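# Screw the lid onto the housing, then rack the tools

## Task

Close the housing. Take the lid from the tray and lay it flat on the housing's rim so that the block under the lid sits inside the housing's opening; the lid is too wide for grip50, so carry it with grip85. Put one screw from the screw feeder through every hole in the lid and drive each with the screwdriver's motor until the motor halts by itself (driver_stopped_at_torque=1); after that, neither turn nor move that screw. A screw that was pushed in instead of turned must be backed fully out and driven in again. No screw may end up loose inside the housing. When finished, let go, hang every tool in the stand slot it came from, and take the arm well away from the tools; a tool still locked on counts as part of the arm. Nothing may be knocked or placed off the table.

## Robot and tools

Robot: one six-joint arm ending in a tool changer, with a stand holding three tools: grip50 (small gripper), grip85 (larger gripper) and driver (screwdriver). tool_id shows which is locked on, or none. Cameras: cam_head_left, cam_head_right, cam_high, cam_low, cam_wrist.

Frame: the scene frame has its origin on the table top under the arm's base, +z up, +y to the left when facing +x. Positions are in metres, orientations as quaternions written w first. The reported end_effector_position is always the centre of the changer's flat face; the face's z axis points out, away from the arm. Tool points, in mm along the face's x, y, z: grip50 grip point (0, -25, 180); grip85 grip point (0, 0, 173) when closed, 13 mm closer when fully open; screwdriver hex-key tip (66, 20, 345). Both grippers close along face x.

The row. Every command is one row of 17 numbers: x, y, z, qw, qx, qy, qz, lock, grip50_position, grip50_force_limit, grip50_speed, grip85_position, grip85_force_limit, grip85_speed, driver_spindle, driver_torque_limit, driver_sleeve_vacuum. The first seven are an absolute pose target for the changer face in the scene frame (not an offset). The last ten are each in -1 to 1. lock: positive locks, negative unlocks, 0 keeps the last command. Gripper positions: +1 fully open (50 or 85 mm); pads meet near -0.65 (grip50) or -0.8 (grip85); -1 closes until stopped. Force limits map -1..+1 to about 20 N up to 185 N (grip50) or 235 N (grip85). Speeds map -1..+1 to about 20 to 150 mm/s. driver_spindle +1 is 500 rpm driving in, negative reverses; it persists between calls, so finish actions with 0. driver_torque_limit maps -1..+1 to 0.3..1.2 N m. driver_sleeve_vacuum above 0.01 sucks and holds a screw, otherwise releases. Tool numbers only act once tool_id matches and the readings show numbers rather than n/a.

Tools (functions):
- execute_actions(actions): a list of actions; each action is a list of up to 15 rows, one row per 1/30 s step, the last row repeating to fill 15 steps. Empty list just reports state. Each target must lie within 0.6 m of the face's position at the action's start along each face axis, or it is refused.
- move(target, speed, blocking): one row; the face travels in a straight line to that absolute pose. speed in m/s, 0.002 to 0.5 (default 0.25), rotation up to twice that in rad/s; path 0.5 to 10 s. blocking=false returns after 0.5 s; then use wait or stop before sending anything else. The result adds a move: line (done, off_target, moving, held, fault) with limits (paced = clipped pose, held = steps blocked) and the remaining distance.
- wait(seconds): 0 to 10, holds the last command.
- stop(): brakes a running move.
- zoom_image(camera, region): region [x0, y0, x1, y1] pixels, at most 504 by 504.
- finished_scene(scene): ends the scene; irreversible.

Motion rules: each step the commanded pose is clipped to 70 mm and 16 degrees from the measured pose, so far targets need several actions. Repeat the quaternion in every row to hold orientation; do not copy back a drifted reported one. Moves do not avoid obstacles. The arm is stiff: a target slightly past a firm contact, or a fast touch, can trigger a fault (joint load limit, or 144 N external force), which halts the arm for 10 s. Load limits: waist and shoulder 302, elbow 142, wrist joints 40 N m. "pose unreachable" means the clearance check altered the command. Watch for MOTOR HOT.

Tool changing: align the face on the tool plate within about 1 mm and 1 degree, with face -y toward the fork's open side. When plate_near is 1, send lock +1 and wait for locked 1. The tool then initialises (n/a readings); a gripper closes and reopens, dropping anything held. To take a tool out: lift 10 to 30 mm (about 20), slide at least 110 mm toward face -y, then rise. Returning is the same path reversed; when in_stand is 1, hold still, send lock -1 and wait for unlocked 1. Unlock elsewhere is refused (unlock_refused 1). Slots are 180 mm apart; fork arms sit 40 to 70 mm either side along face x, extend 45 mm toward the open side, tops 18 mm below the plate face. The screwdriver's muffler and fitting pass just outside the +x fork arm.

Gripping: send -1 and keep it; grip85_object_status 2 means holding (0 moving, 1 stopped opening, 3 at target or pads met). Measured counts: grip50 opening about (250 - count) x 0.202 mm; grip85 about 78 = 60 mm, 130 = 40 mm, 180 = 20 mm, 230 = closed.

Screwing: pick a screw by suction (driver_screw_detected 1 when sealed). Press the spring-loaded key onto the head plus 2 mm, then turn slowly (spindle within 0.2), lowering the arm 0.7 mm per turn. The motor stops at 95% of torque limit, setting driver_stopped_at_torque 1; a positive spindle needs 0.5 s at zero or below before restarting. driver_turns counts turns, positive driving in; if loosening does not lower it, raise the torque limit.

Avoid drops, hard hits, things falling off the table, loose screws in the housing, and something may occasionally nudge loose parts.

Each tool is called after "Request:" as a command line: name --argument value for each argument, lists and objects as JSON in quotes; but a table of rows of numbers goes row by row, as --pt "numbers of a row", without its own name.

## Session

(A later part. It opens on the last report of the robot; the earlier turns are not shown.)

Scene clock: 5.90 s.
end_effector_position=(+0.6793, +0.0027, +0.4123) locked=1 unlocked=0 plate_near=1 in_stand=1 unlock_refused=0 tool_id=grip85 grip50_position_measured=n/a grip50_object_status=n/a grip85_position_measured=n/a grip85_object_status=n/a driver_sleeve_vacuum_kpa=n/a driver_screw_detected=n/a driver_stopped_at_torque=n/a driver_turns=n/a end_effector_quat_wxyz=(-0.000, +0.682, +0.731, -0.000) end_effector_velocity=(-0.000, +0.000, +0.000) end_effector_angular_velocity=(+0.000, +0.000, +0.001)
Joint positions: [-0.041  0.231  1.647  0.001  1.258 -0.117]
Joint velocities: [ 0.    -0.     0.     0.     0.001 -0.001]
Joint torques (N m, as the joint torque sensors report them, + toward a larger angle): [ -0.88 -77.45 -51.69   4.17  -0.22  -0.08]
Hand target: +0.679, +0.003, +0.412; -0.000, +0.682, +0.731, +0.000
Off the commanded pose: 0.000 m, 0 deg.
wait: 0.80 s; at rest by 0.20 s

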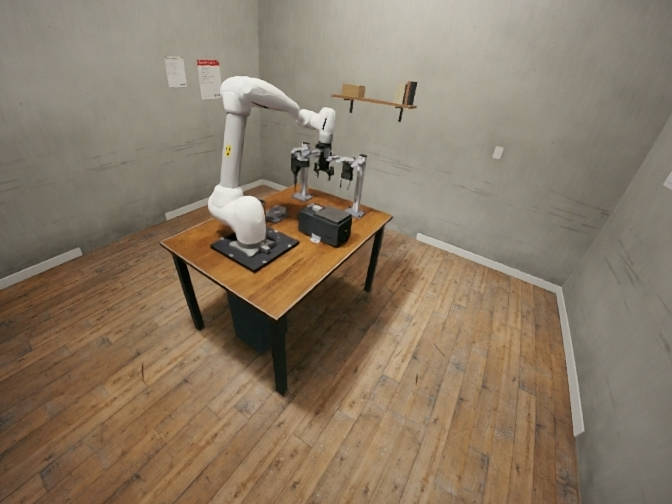

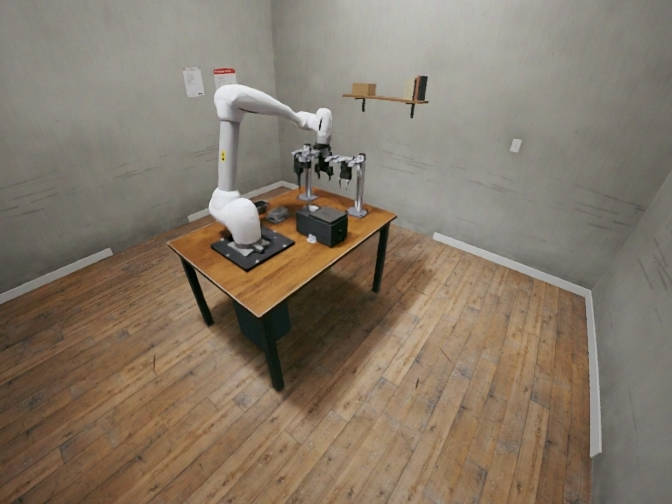

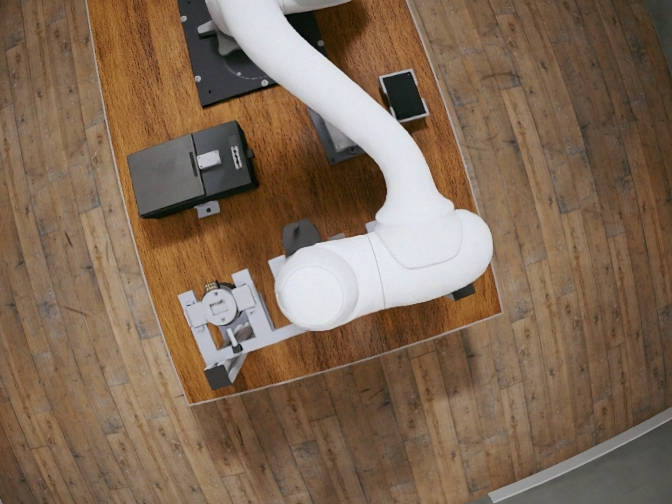

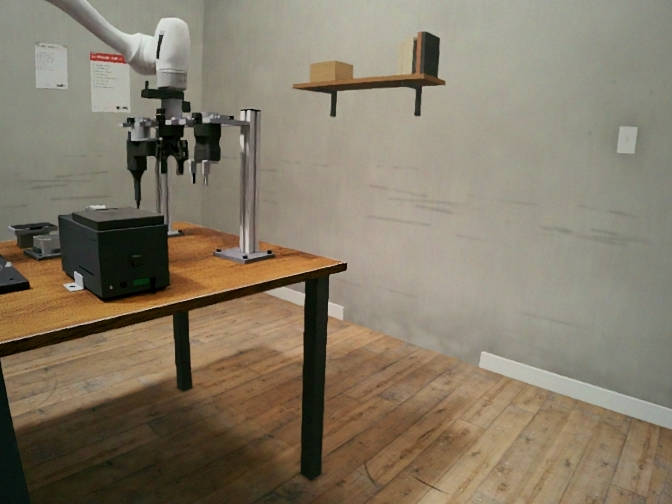

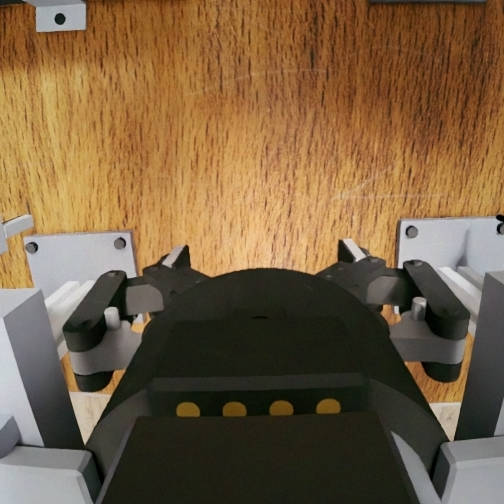

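Request:
move --target '[0.6793,0.0027,0.432,0,0.682,0.7314,0,0,1,0,0,1,-0.5,1,0,0,0]' --speed 0.08

Request:
move --target '[0.5546,-0.006,0.432,0,0.682,0.7314,0,0,1,0,0,1,-0.5,1,0,0,0]' --speed 0.2

Request:
move --target '[0.43,0.23,0.40,0,0.682,0.7314,0,0,1,0,0,1,-0.5,1,0,0,0]' --speed 0.3

Scene clock: 6.77 s.
end_effector_position=(+0.6793, +0.0027, +0.4319) locked=1 unlocked=0 plate_near=1 in_stand=0 unlock_refused=0 tool_id=grip85 grip50_position_measured=n/a grip50_object_status=n/a grip85_position_measured=n/a grip85_object_status=n/a driver_sleeve_vacuum_kpa=n/a driver_screw_detected=n/a driver_stopped_at_torque=n/a driver_turns=n/a end_effector_quat_wxyz=(-0.000, +0.682, +0.731, -0.000) end_effector_velocity=(+0.000, -0.000, +0.000) end_effector_angular_velocity=(-0.000, -0.001, -0.001)
Joint positions: [-0.041  0.221  1.622  0.001  1.292 -0.117]
Joint velocities: [-0.    -0.    -0.    -0.    -0.     0.001]
Joint torques (N m, as the joint torque sensors report them, + toward a larger angle): [ -0.66 -77.05 -52.21   4.25  -0.54  -0.03]
Hand target: +0.679, +0.003, +0.432; +0.000, +0.682, +0.731, -0.000
Off the commanded pose: 0.000 m, 0 deg.
move: done

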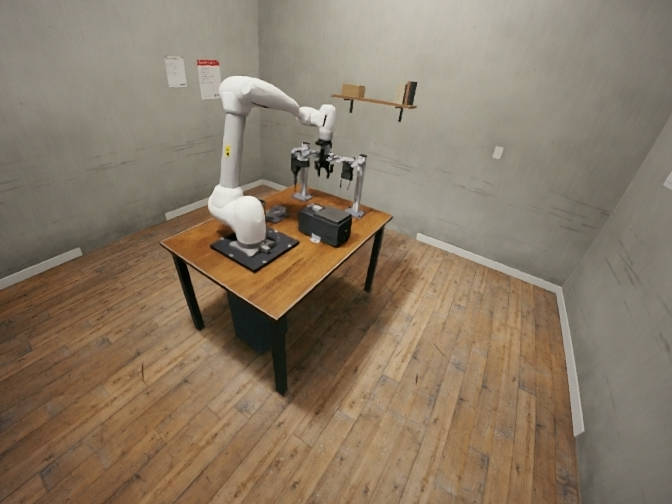

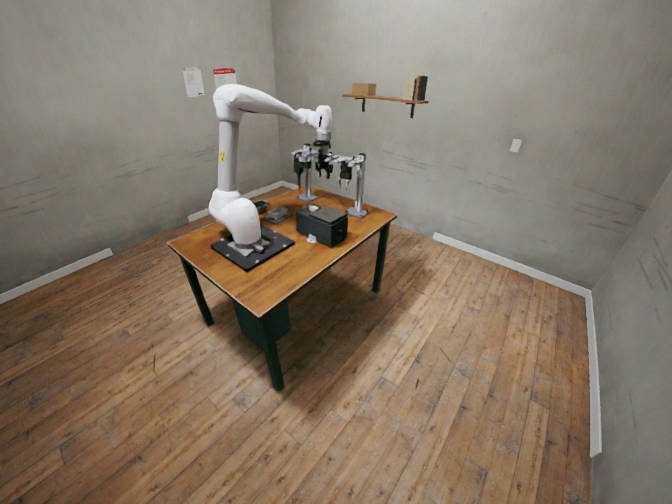

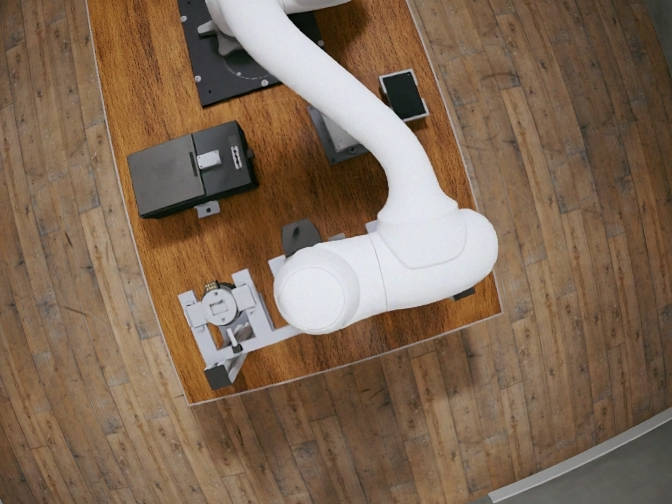

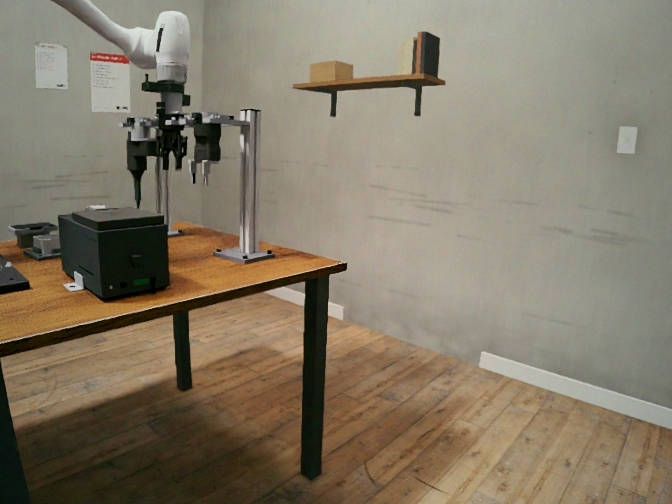

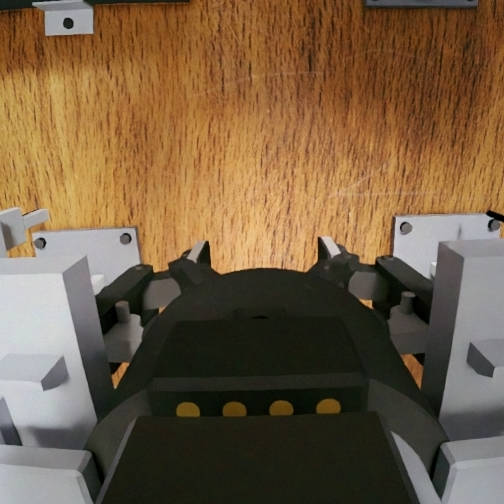

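Scene clock: 7.80 s.
end_effector_position=(+0.5547, -0.0061, +0.4319) locked=1 unlocked=0 plate_near=1 in_stand=0 unlock_refused=0 tool_id=grip85 grip50_position_measured=n/a grip50_object_status=n/a grip85_position_measured=n/a grip85_object_status=n/a driver_sleeve_vacuum_kpa=n/a driver_screw_detected=n/a driver_stopped_at_torque=n/a driver_turns=n/a end_effector_quat_wxyz=(+0.000, +0.682, +0.731, -0.000) end_effector_velocity=(-0.000, +0.000, -0.000) end_effector_angular_velocity=(-0.000, +0.001, +0.001)
Joint positions: [-0.068  0.026  1.847  0.001  1.262 -0.144]
Joint velocities: [ 0.    -0.     0.001 -0.     0.001 -0.001]
Joint torques (N m, as the joint torque sensors report them, + toward a larger angle): [  0.26 -55.05 -52.41   4.19  -0.17  -0.13]
Hand target: +0.555, -0.006, +0.432; +0.000, +0.682, +0.731, -0.000
Off the commanded pose: 0.000 m, 0 deg.
move: done

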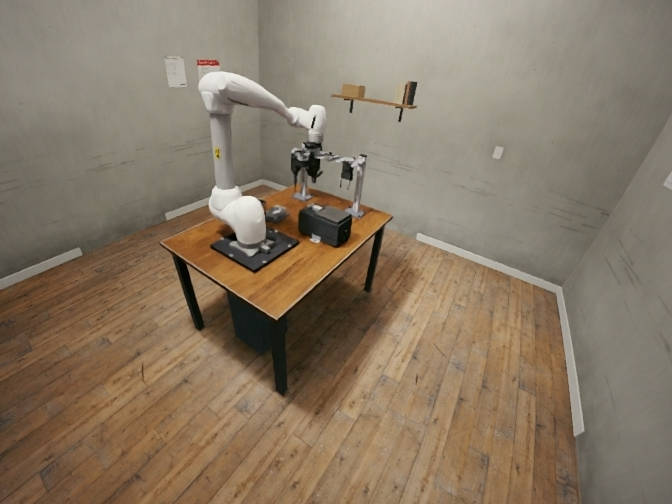

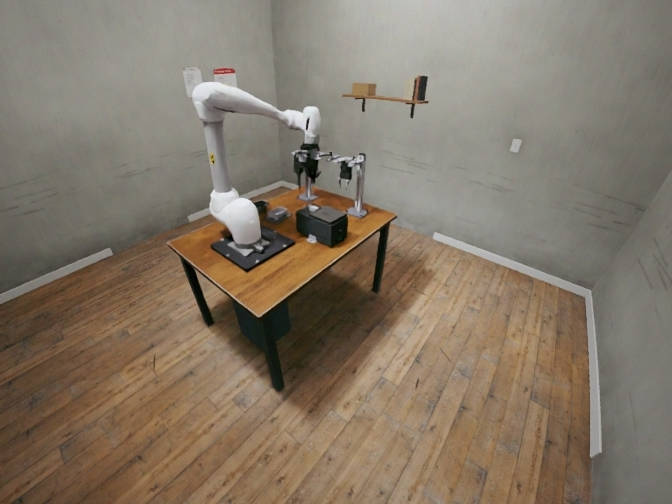

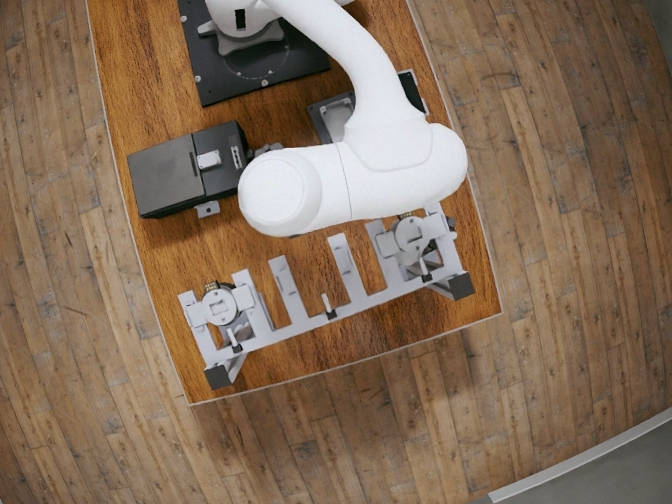

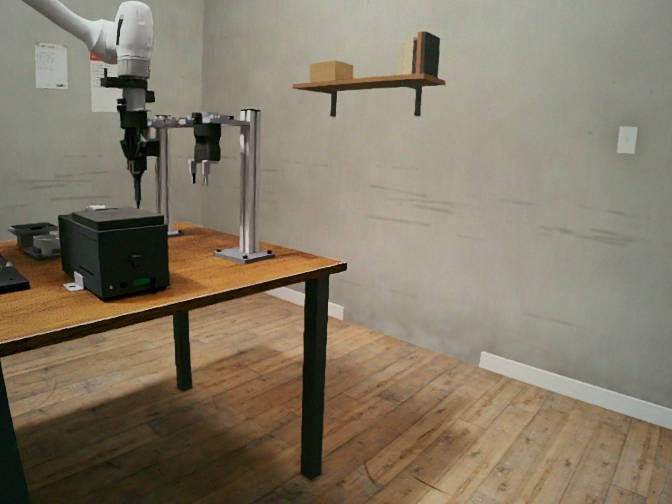

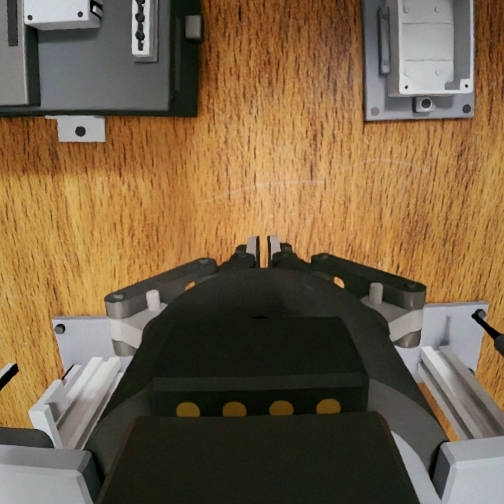

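Scene clock: 9.33 s.
end_effector_position=(+0.4298, +0.2300, +0.4000) locked=1 unlocked=0 plate_near=1 in_stand=0 unlock_refused=0 tool_id=grip85 grip50_position_measured=n/a grip50_object_status=n/a grip85_position_measured=3 grip85_object_status=3 driver_sleeve_vacuum_kpa=n/a driver_screw_detected=n/a driver_stopped_at_torque=n/a driver_turns=n/a end_effector_quat_wxyz=(-0.000, +0.682, +0.731, +0.000) end_effector_velocity=(+0.000, +0.000, +0.000) end_effector_angular_velocity=(-0.000, +0.000, +0.000)
Joint positions: [ 0.429 -0.064  1.997 -0.002  1.202  0.354]
Joint velocities: [ 0.     0.    -0.001 -0.     0.001  0.   ]
Joint torques (N m, as the joint torque sensors report them, + toward a larger angle): [  0.06 -42.55 -50.23   4.06  -0.12  -0.09]
Hand target: +0.430, +0.230, +0.400; -0.000, +0.682, +0.731, +0.000
Off the commanded pose: 0.000 m, 0 deg.
move: done

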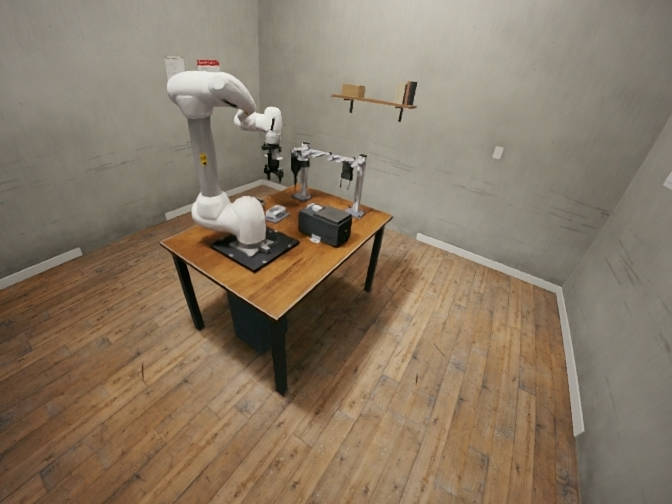

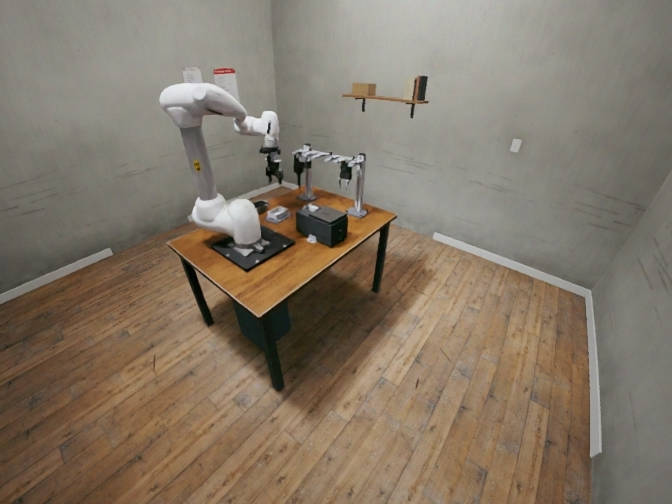

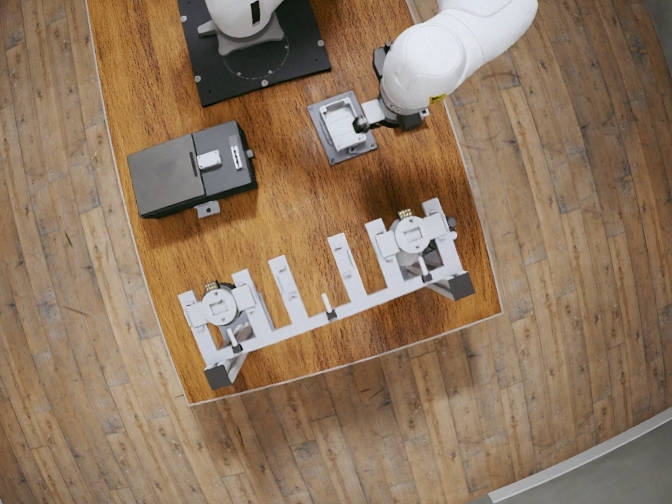

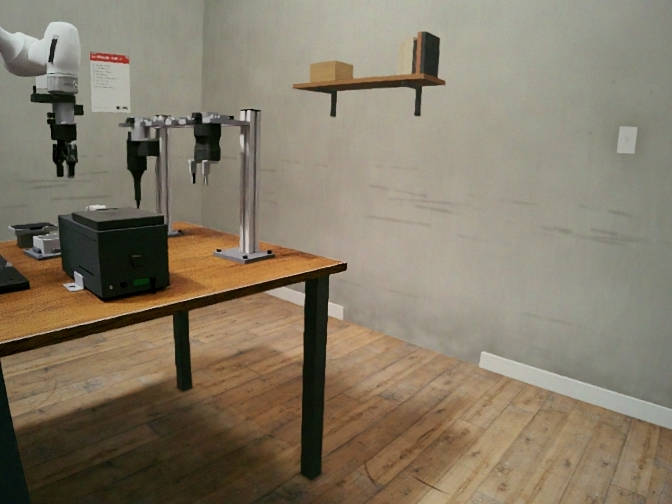

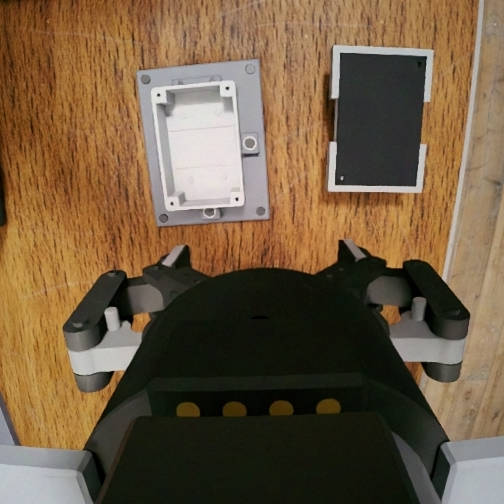

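Request:
zoom_image --camera "cam_wrist" --region '[310, 35, 470, 205]'

Request:
zoom_image --camera "cam_wrist" --region '[125, 55, 285, 225]'

Region (310, 35, 470, 205) of cam_wrist's 504x504 image, scaled by 2.965, with more detail than that image has; it fills the left 474 columns of this view, and the rest is white.

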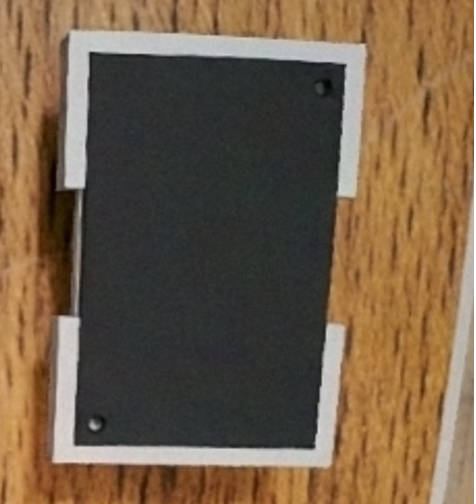

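Region (125, 55, 285, 225) of cam_wrist's 504x504 image, scaled by 2.965, with more detail than that image has; it fills the left 474 columns of this view, and the rest is white.

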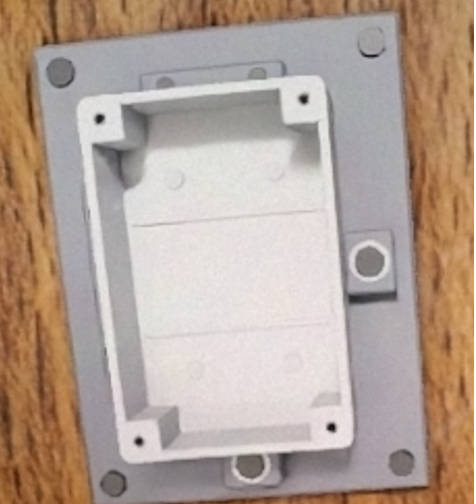

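Request:
move --target '[0.3533,0.3353,0.262,0,0.6934,0.7206,0,0,1,0,0,1,-0.5,1,0,0,0]' --speed 0.25

Scene clock: 11.20 s.
end_effector_position=(+0.3534, +0.3355, +0.2619) locked=1 unlocked=0 plate_near=1 in_stand=0 unlock_refused=0 tool_id=grip85 grip50_position_measured=n/a grip50_object_status=n/a grip85_position_measured=3 grip85_object_status=3 driver_sleeve_vacuum_kpa=n/a driver_screw_detected=n/a driver_stopped_at_torque=n/a driver_turns=n/a end_effector_quat_wxyz=(-0.000, +0.693, +0.721, +0.000) end_effector_velocity=(-0.000, +0.000, -0.001) end_effector_angular_velocity=(-0.001, +0.000, -0.001)
Joint positions: [ 0.698  0.061  2.156 -0.005  0.919  0.656]
Joint velocities: [ 0.001  0.001  0.001 -0.001 -0.     0.002]
Joint torques (N m, as the joint torque sensors report them, + toward a larger angle): [ -0.97 -47.78 -43.16   3.57  -0.22  -0.02]
Hand target: +0.353, +0.335, +0.262; -0.000, +0.693, +0.721, +0.000
Off the commanded pose: 0.000 m, 0 deg.
move: done

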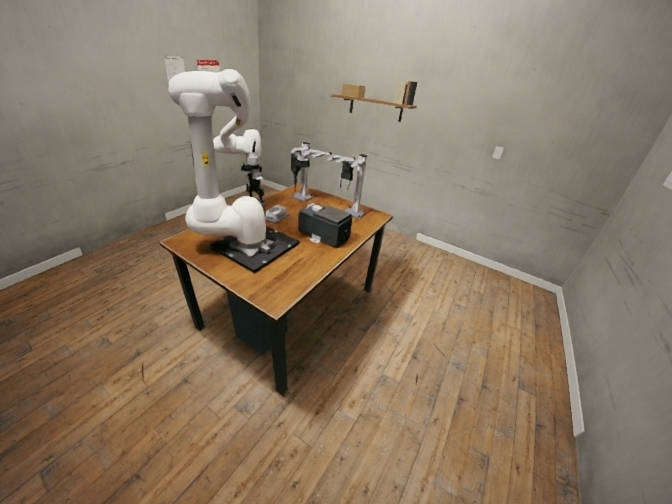

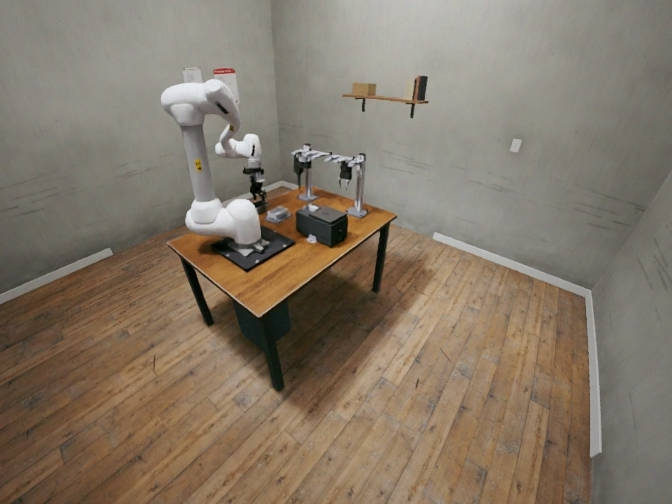

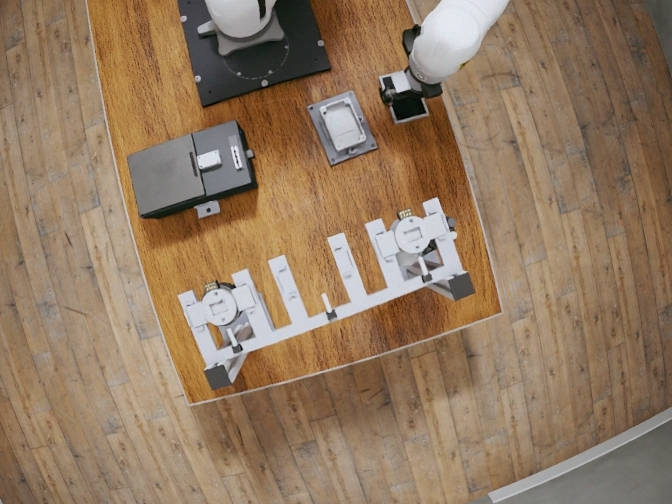

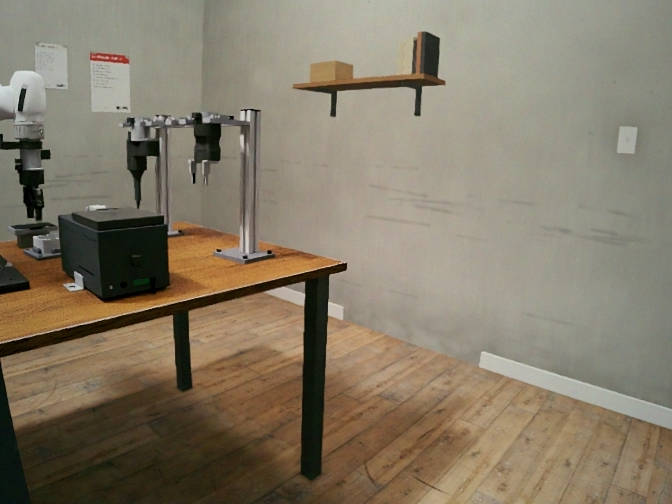

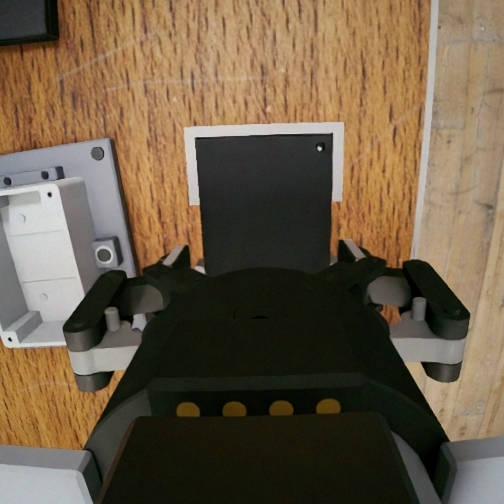

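Request:
zoom_image --camera "cam_wrist" --region '[165, 110, 365, 290]'

Region (165, 110, 365, 290) of cam_wrist's 504x504 image, scaled by 2.520, with more detail than that image has; it fills the top 454 rows of this view, and the rest is white.

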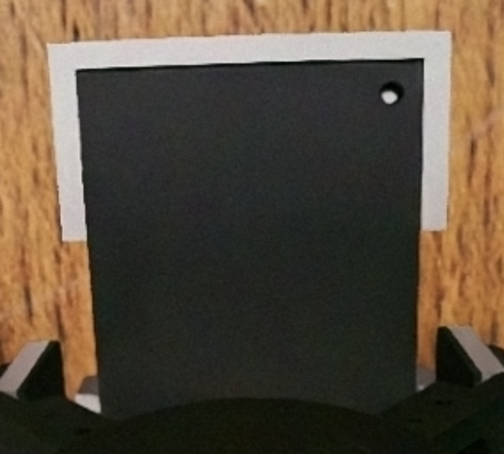

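Request:
move --target '[0.3505,0.3367,0.2445,0,0.6934,0.7206,0,0,1,0,0,1,-0.5,1,0,0,0]' --speed 0.06

Request:
zoom_image --camera "cam_wrist" --region '[165, 110, 365, 290]'

Request:
zoom_image --camera "cam_low" --region '[0, 190, 70, 260]'

Scene clock: 12.37 s.
end_effector_position=(+0.3505, +0.3367, +0.2445) locked=1 unlocked=0 plate_near=1 in_stand=0 unlock_refused=0 tool_id=grip85 grip50_position_measured=n/a grip50_object_status=n/a grip85_position_measured=3 grip85_object_status=3 driver_sleeve_vacuum_kpa=n/a driver_screw_detected=n/a driver_stopped_at_torque=n/a driver_turns=n/a end_effector_quat_wxyz=(-0.000, +0.693, +0.721, +0.000) end_effector_velocity=(+0.000, +0.000, -0.000) end_effector_angular_velocity=(+0.001, -0.000, -0.000)
Joint positions: [ 0.704  0.08   2.175 -0.005  0.882  0.663]
Joint velocities: [-0.     0.     0.     0.001 -0.001 -0.001]
Joint torques (N m, as the joint torque sensors report them, + toward a larger angle): [ -1.02 -49.56 -42.19   3.43  -0.48  -0.06]
Hand target: +0.351, +0.337, +0.244; -0.000, +0.693, +0.721, +0.000
Off the commanded pose: 0.000 m, 0 deg.
move: done

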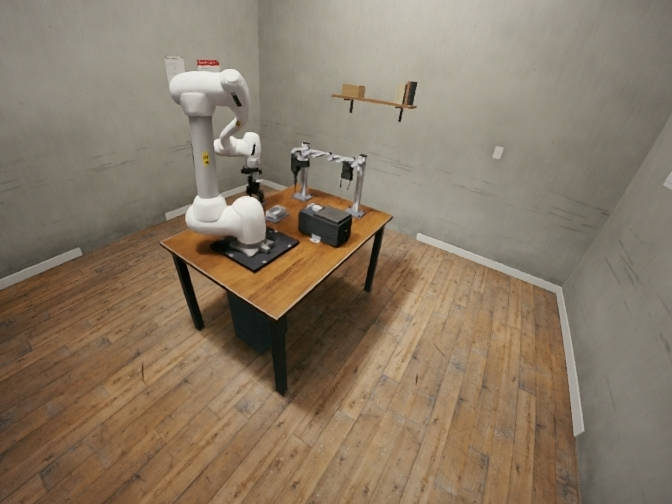

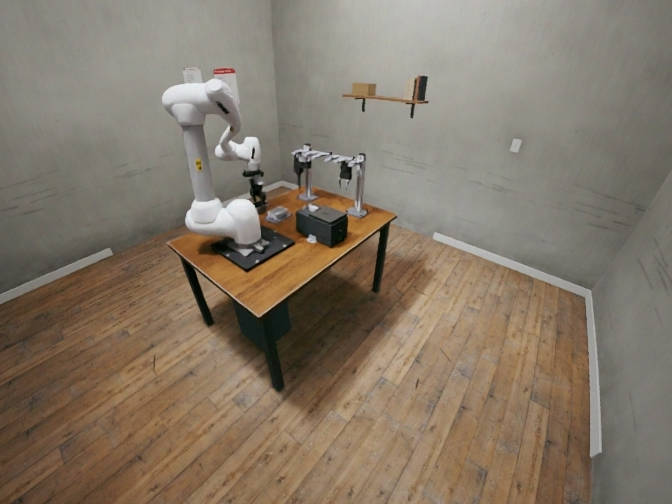

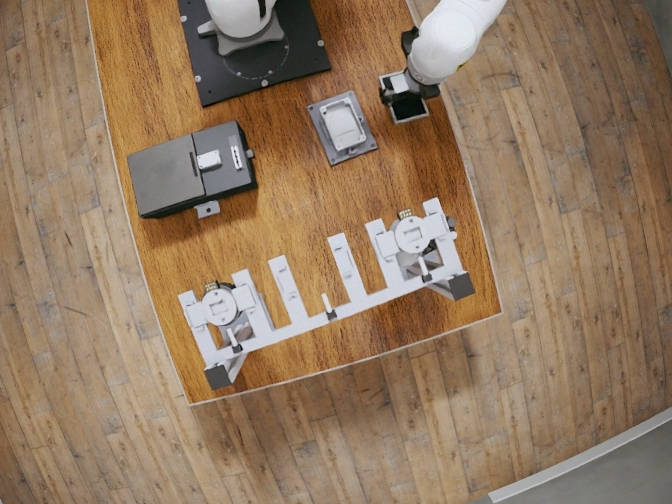

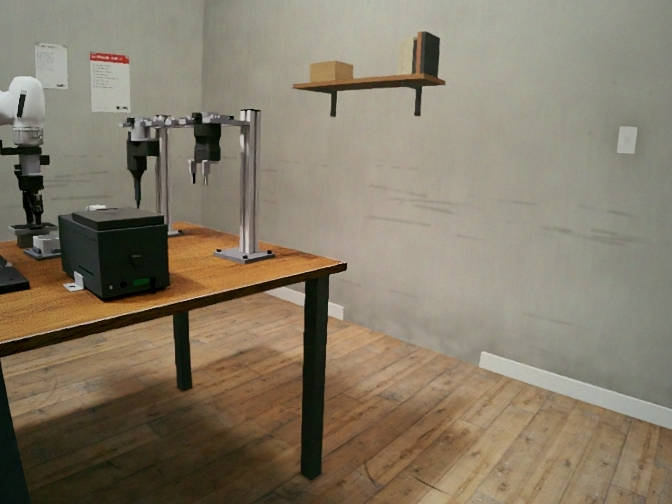

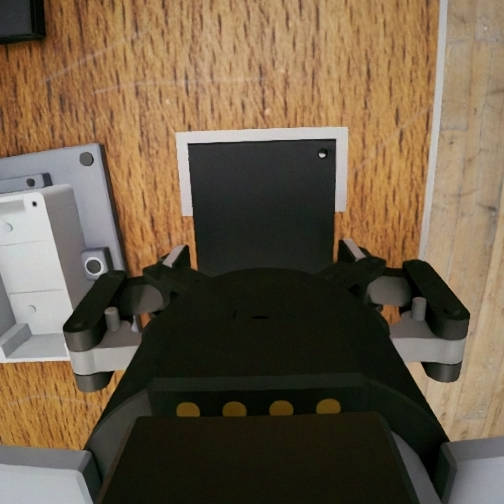

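Region (165, 110, 365, 290) of cam_wrist's 504x504 image, scaled by 2.520, with more detail than that image has; it fills the top 454 rows of this view, and the rest is white.

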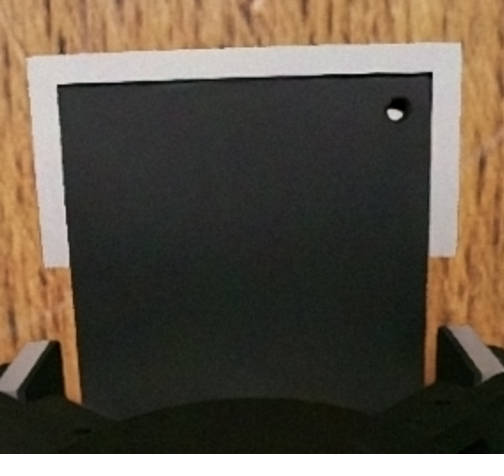

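Region (0, 190, 70, 260) of cam_low's 672x504 image, scaled by 7.200, with more detail than that image has.

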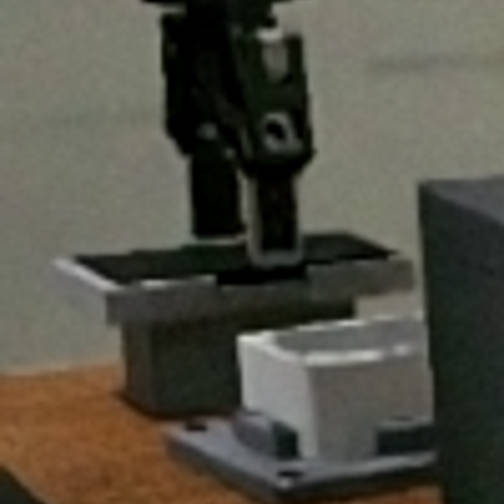

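Request:
move --target '[0.3465,0.3367,0.2385,0,0.6934,0.7206,0,0,1,0,0,1,-0.5,1,0,0,0]' --speed 0.03

Request:
zoom_image --camera "cam_wrist" --region '[165, 110, 365, 290]'

Request:
zoom_image --camera "cam_low" --region '[0, 190, 70, 260]'

Scene clock: 13.83 s.
end_effector_position=(+0.3465, +0.3367, +0.2385) locked=1 unlocked=0 plate_near=1 in_stand=0 unlock_refused=0 tool_id=grip85 grip50_position_measured=n/a grip50_object_status=n/a grip85_position_measured=3 grip85_object_status=3 driver_sleeve_vacuum_kpa=n/a driver_screw_detected=n/a driver_stopped_at_torque=n/a driver_turns=n/a end_effector_quat_wxyz=(-0.000, +0.693, +0.721, +0.000) end_effector_velocity=(-0.000, +0.000, -0.000) end_effector_angular_velocity=(+0.001, -0.001, -0.000)
Joint positions: [ 0.709  0.083  2.185 -0.005  0.868  0.668]
Joint velocities: [ 0.001 -0.     0.    -0.    -0.001  0.001]
Joint torques (N m, as the joint torque sensors report them, + toward a larger angle): [ -0.33 -50.42 -41.81   3.31  -0.19  -0.1 ]
Hand target: +0.347, +0.337, +0.238; -0.000, +0.693, +0.721, +0.000
Off the commanded pose: 0.000 m, 0 deg.
move: done

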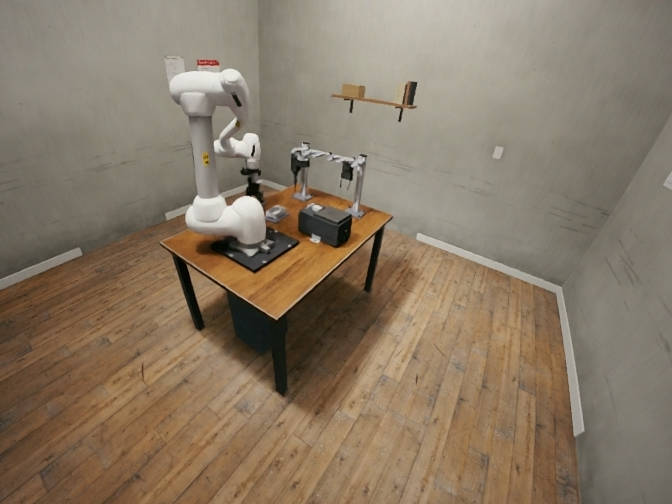

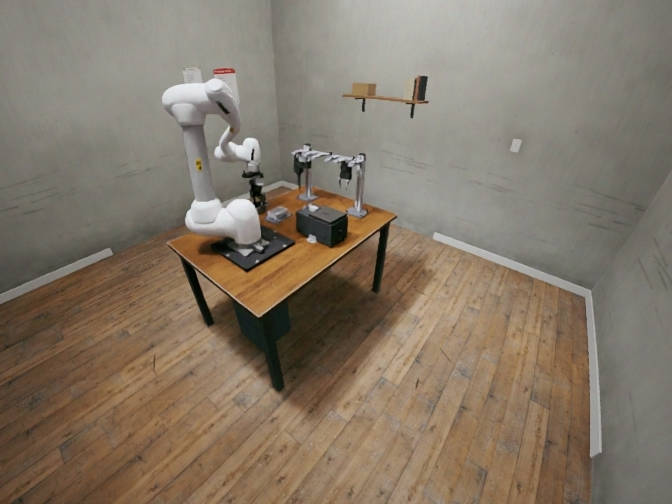

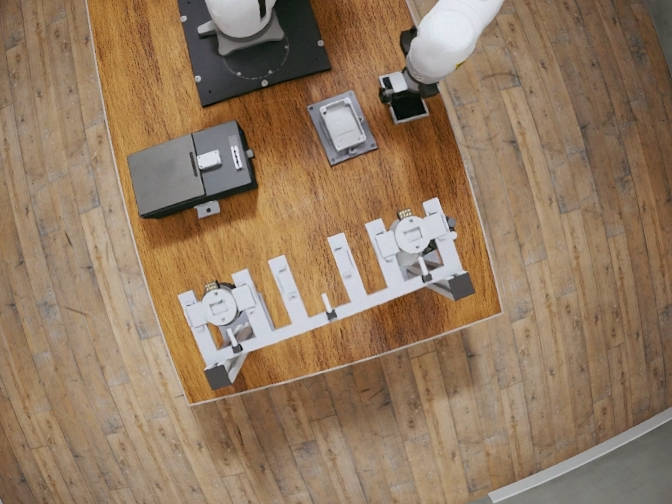

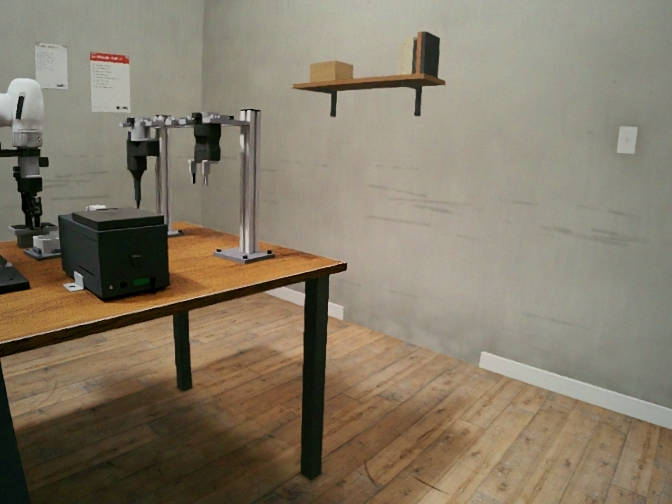

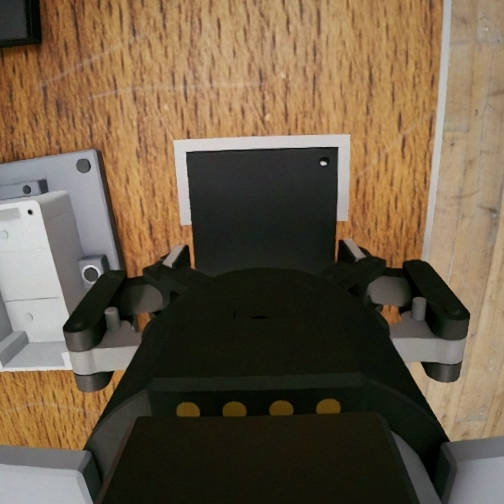

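Region (165, 110, 365, 290) of cam_wrist's 504x504 image, scaled by 2.520, with more detail than that image has; it fills the top 454 rows of this view, and the rest is white.

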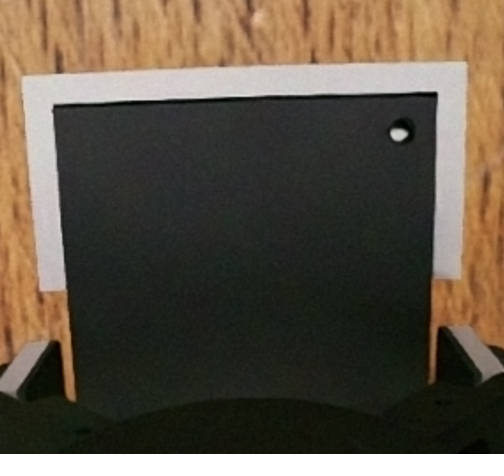

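Region (0, 190, 70, 260) of cam_low's 672x504 image, scaled by 7.200, with more detail than that image has.

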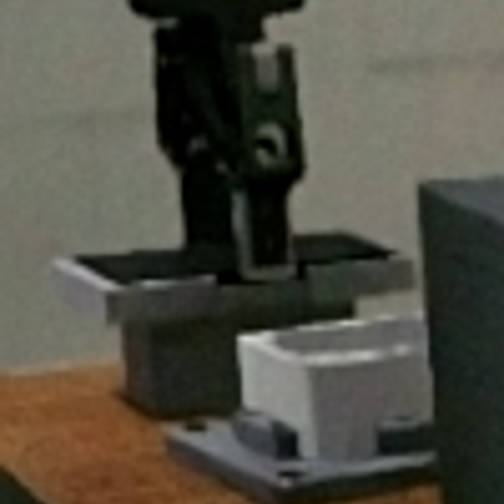

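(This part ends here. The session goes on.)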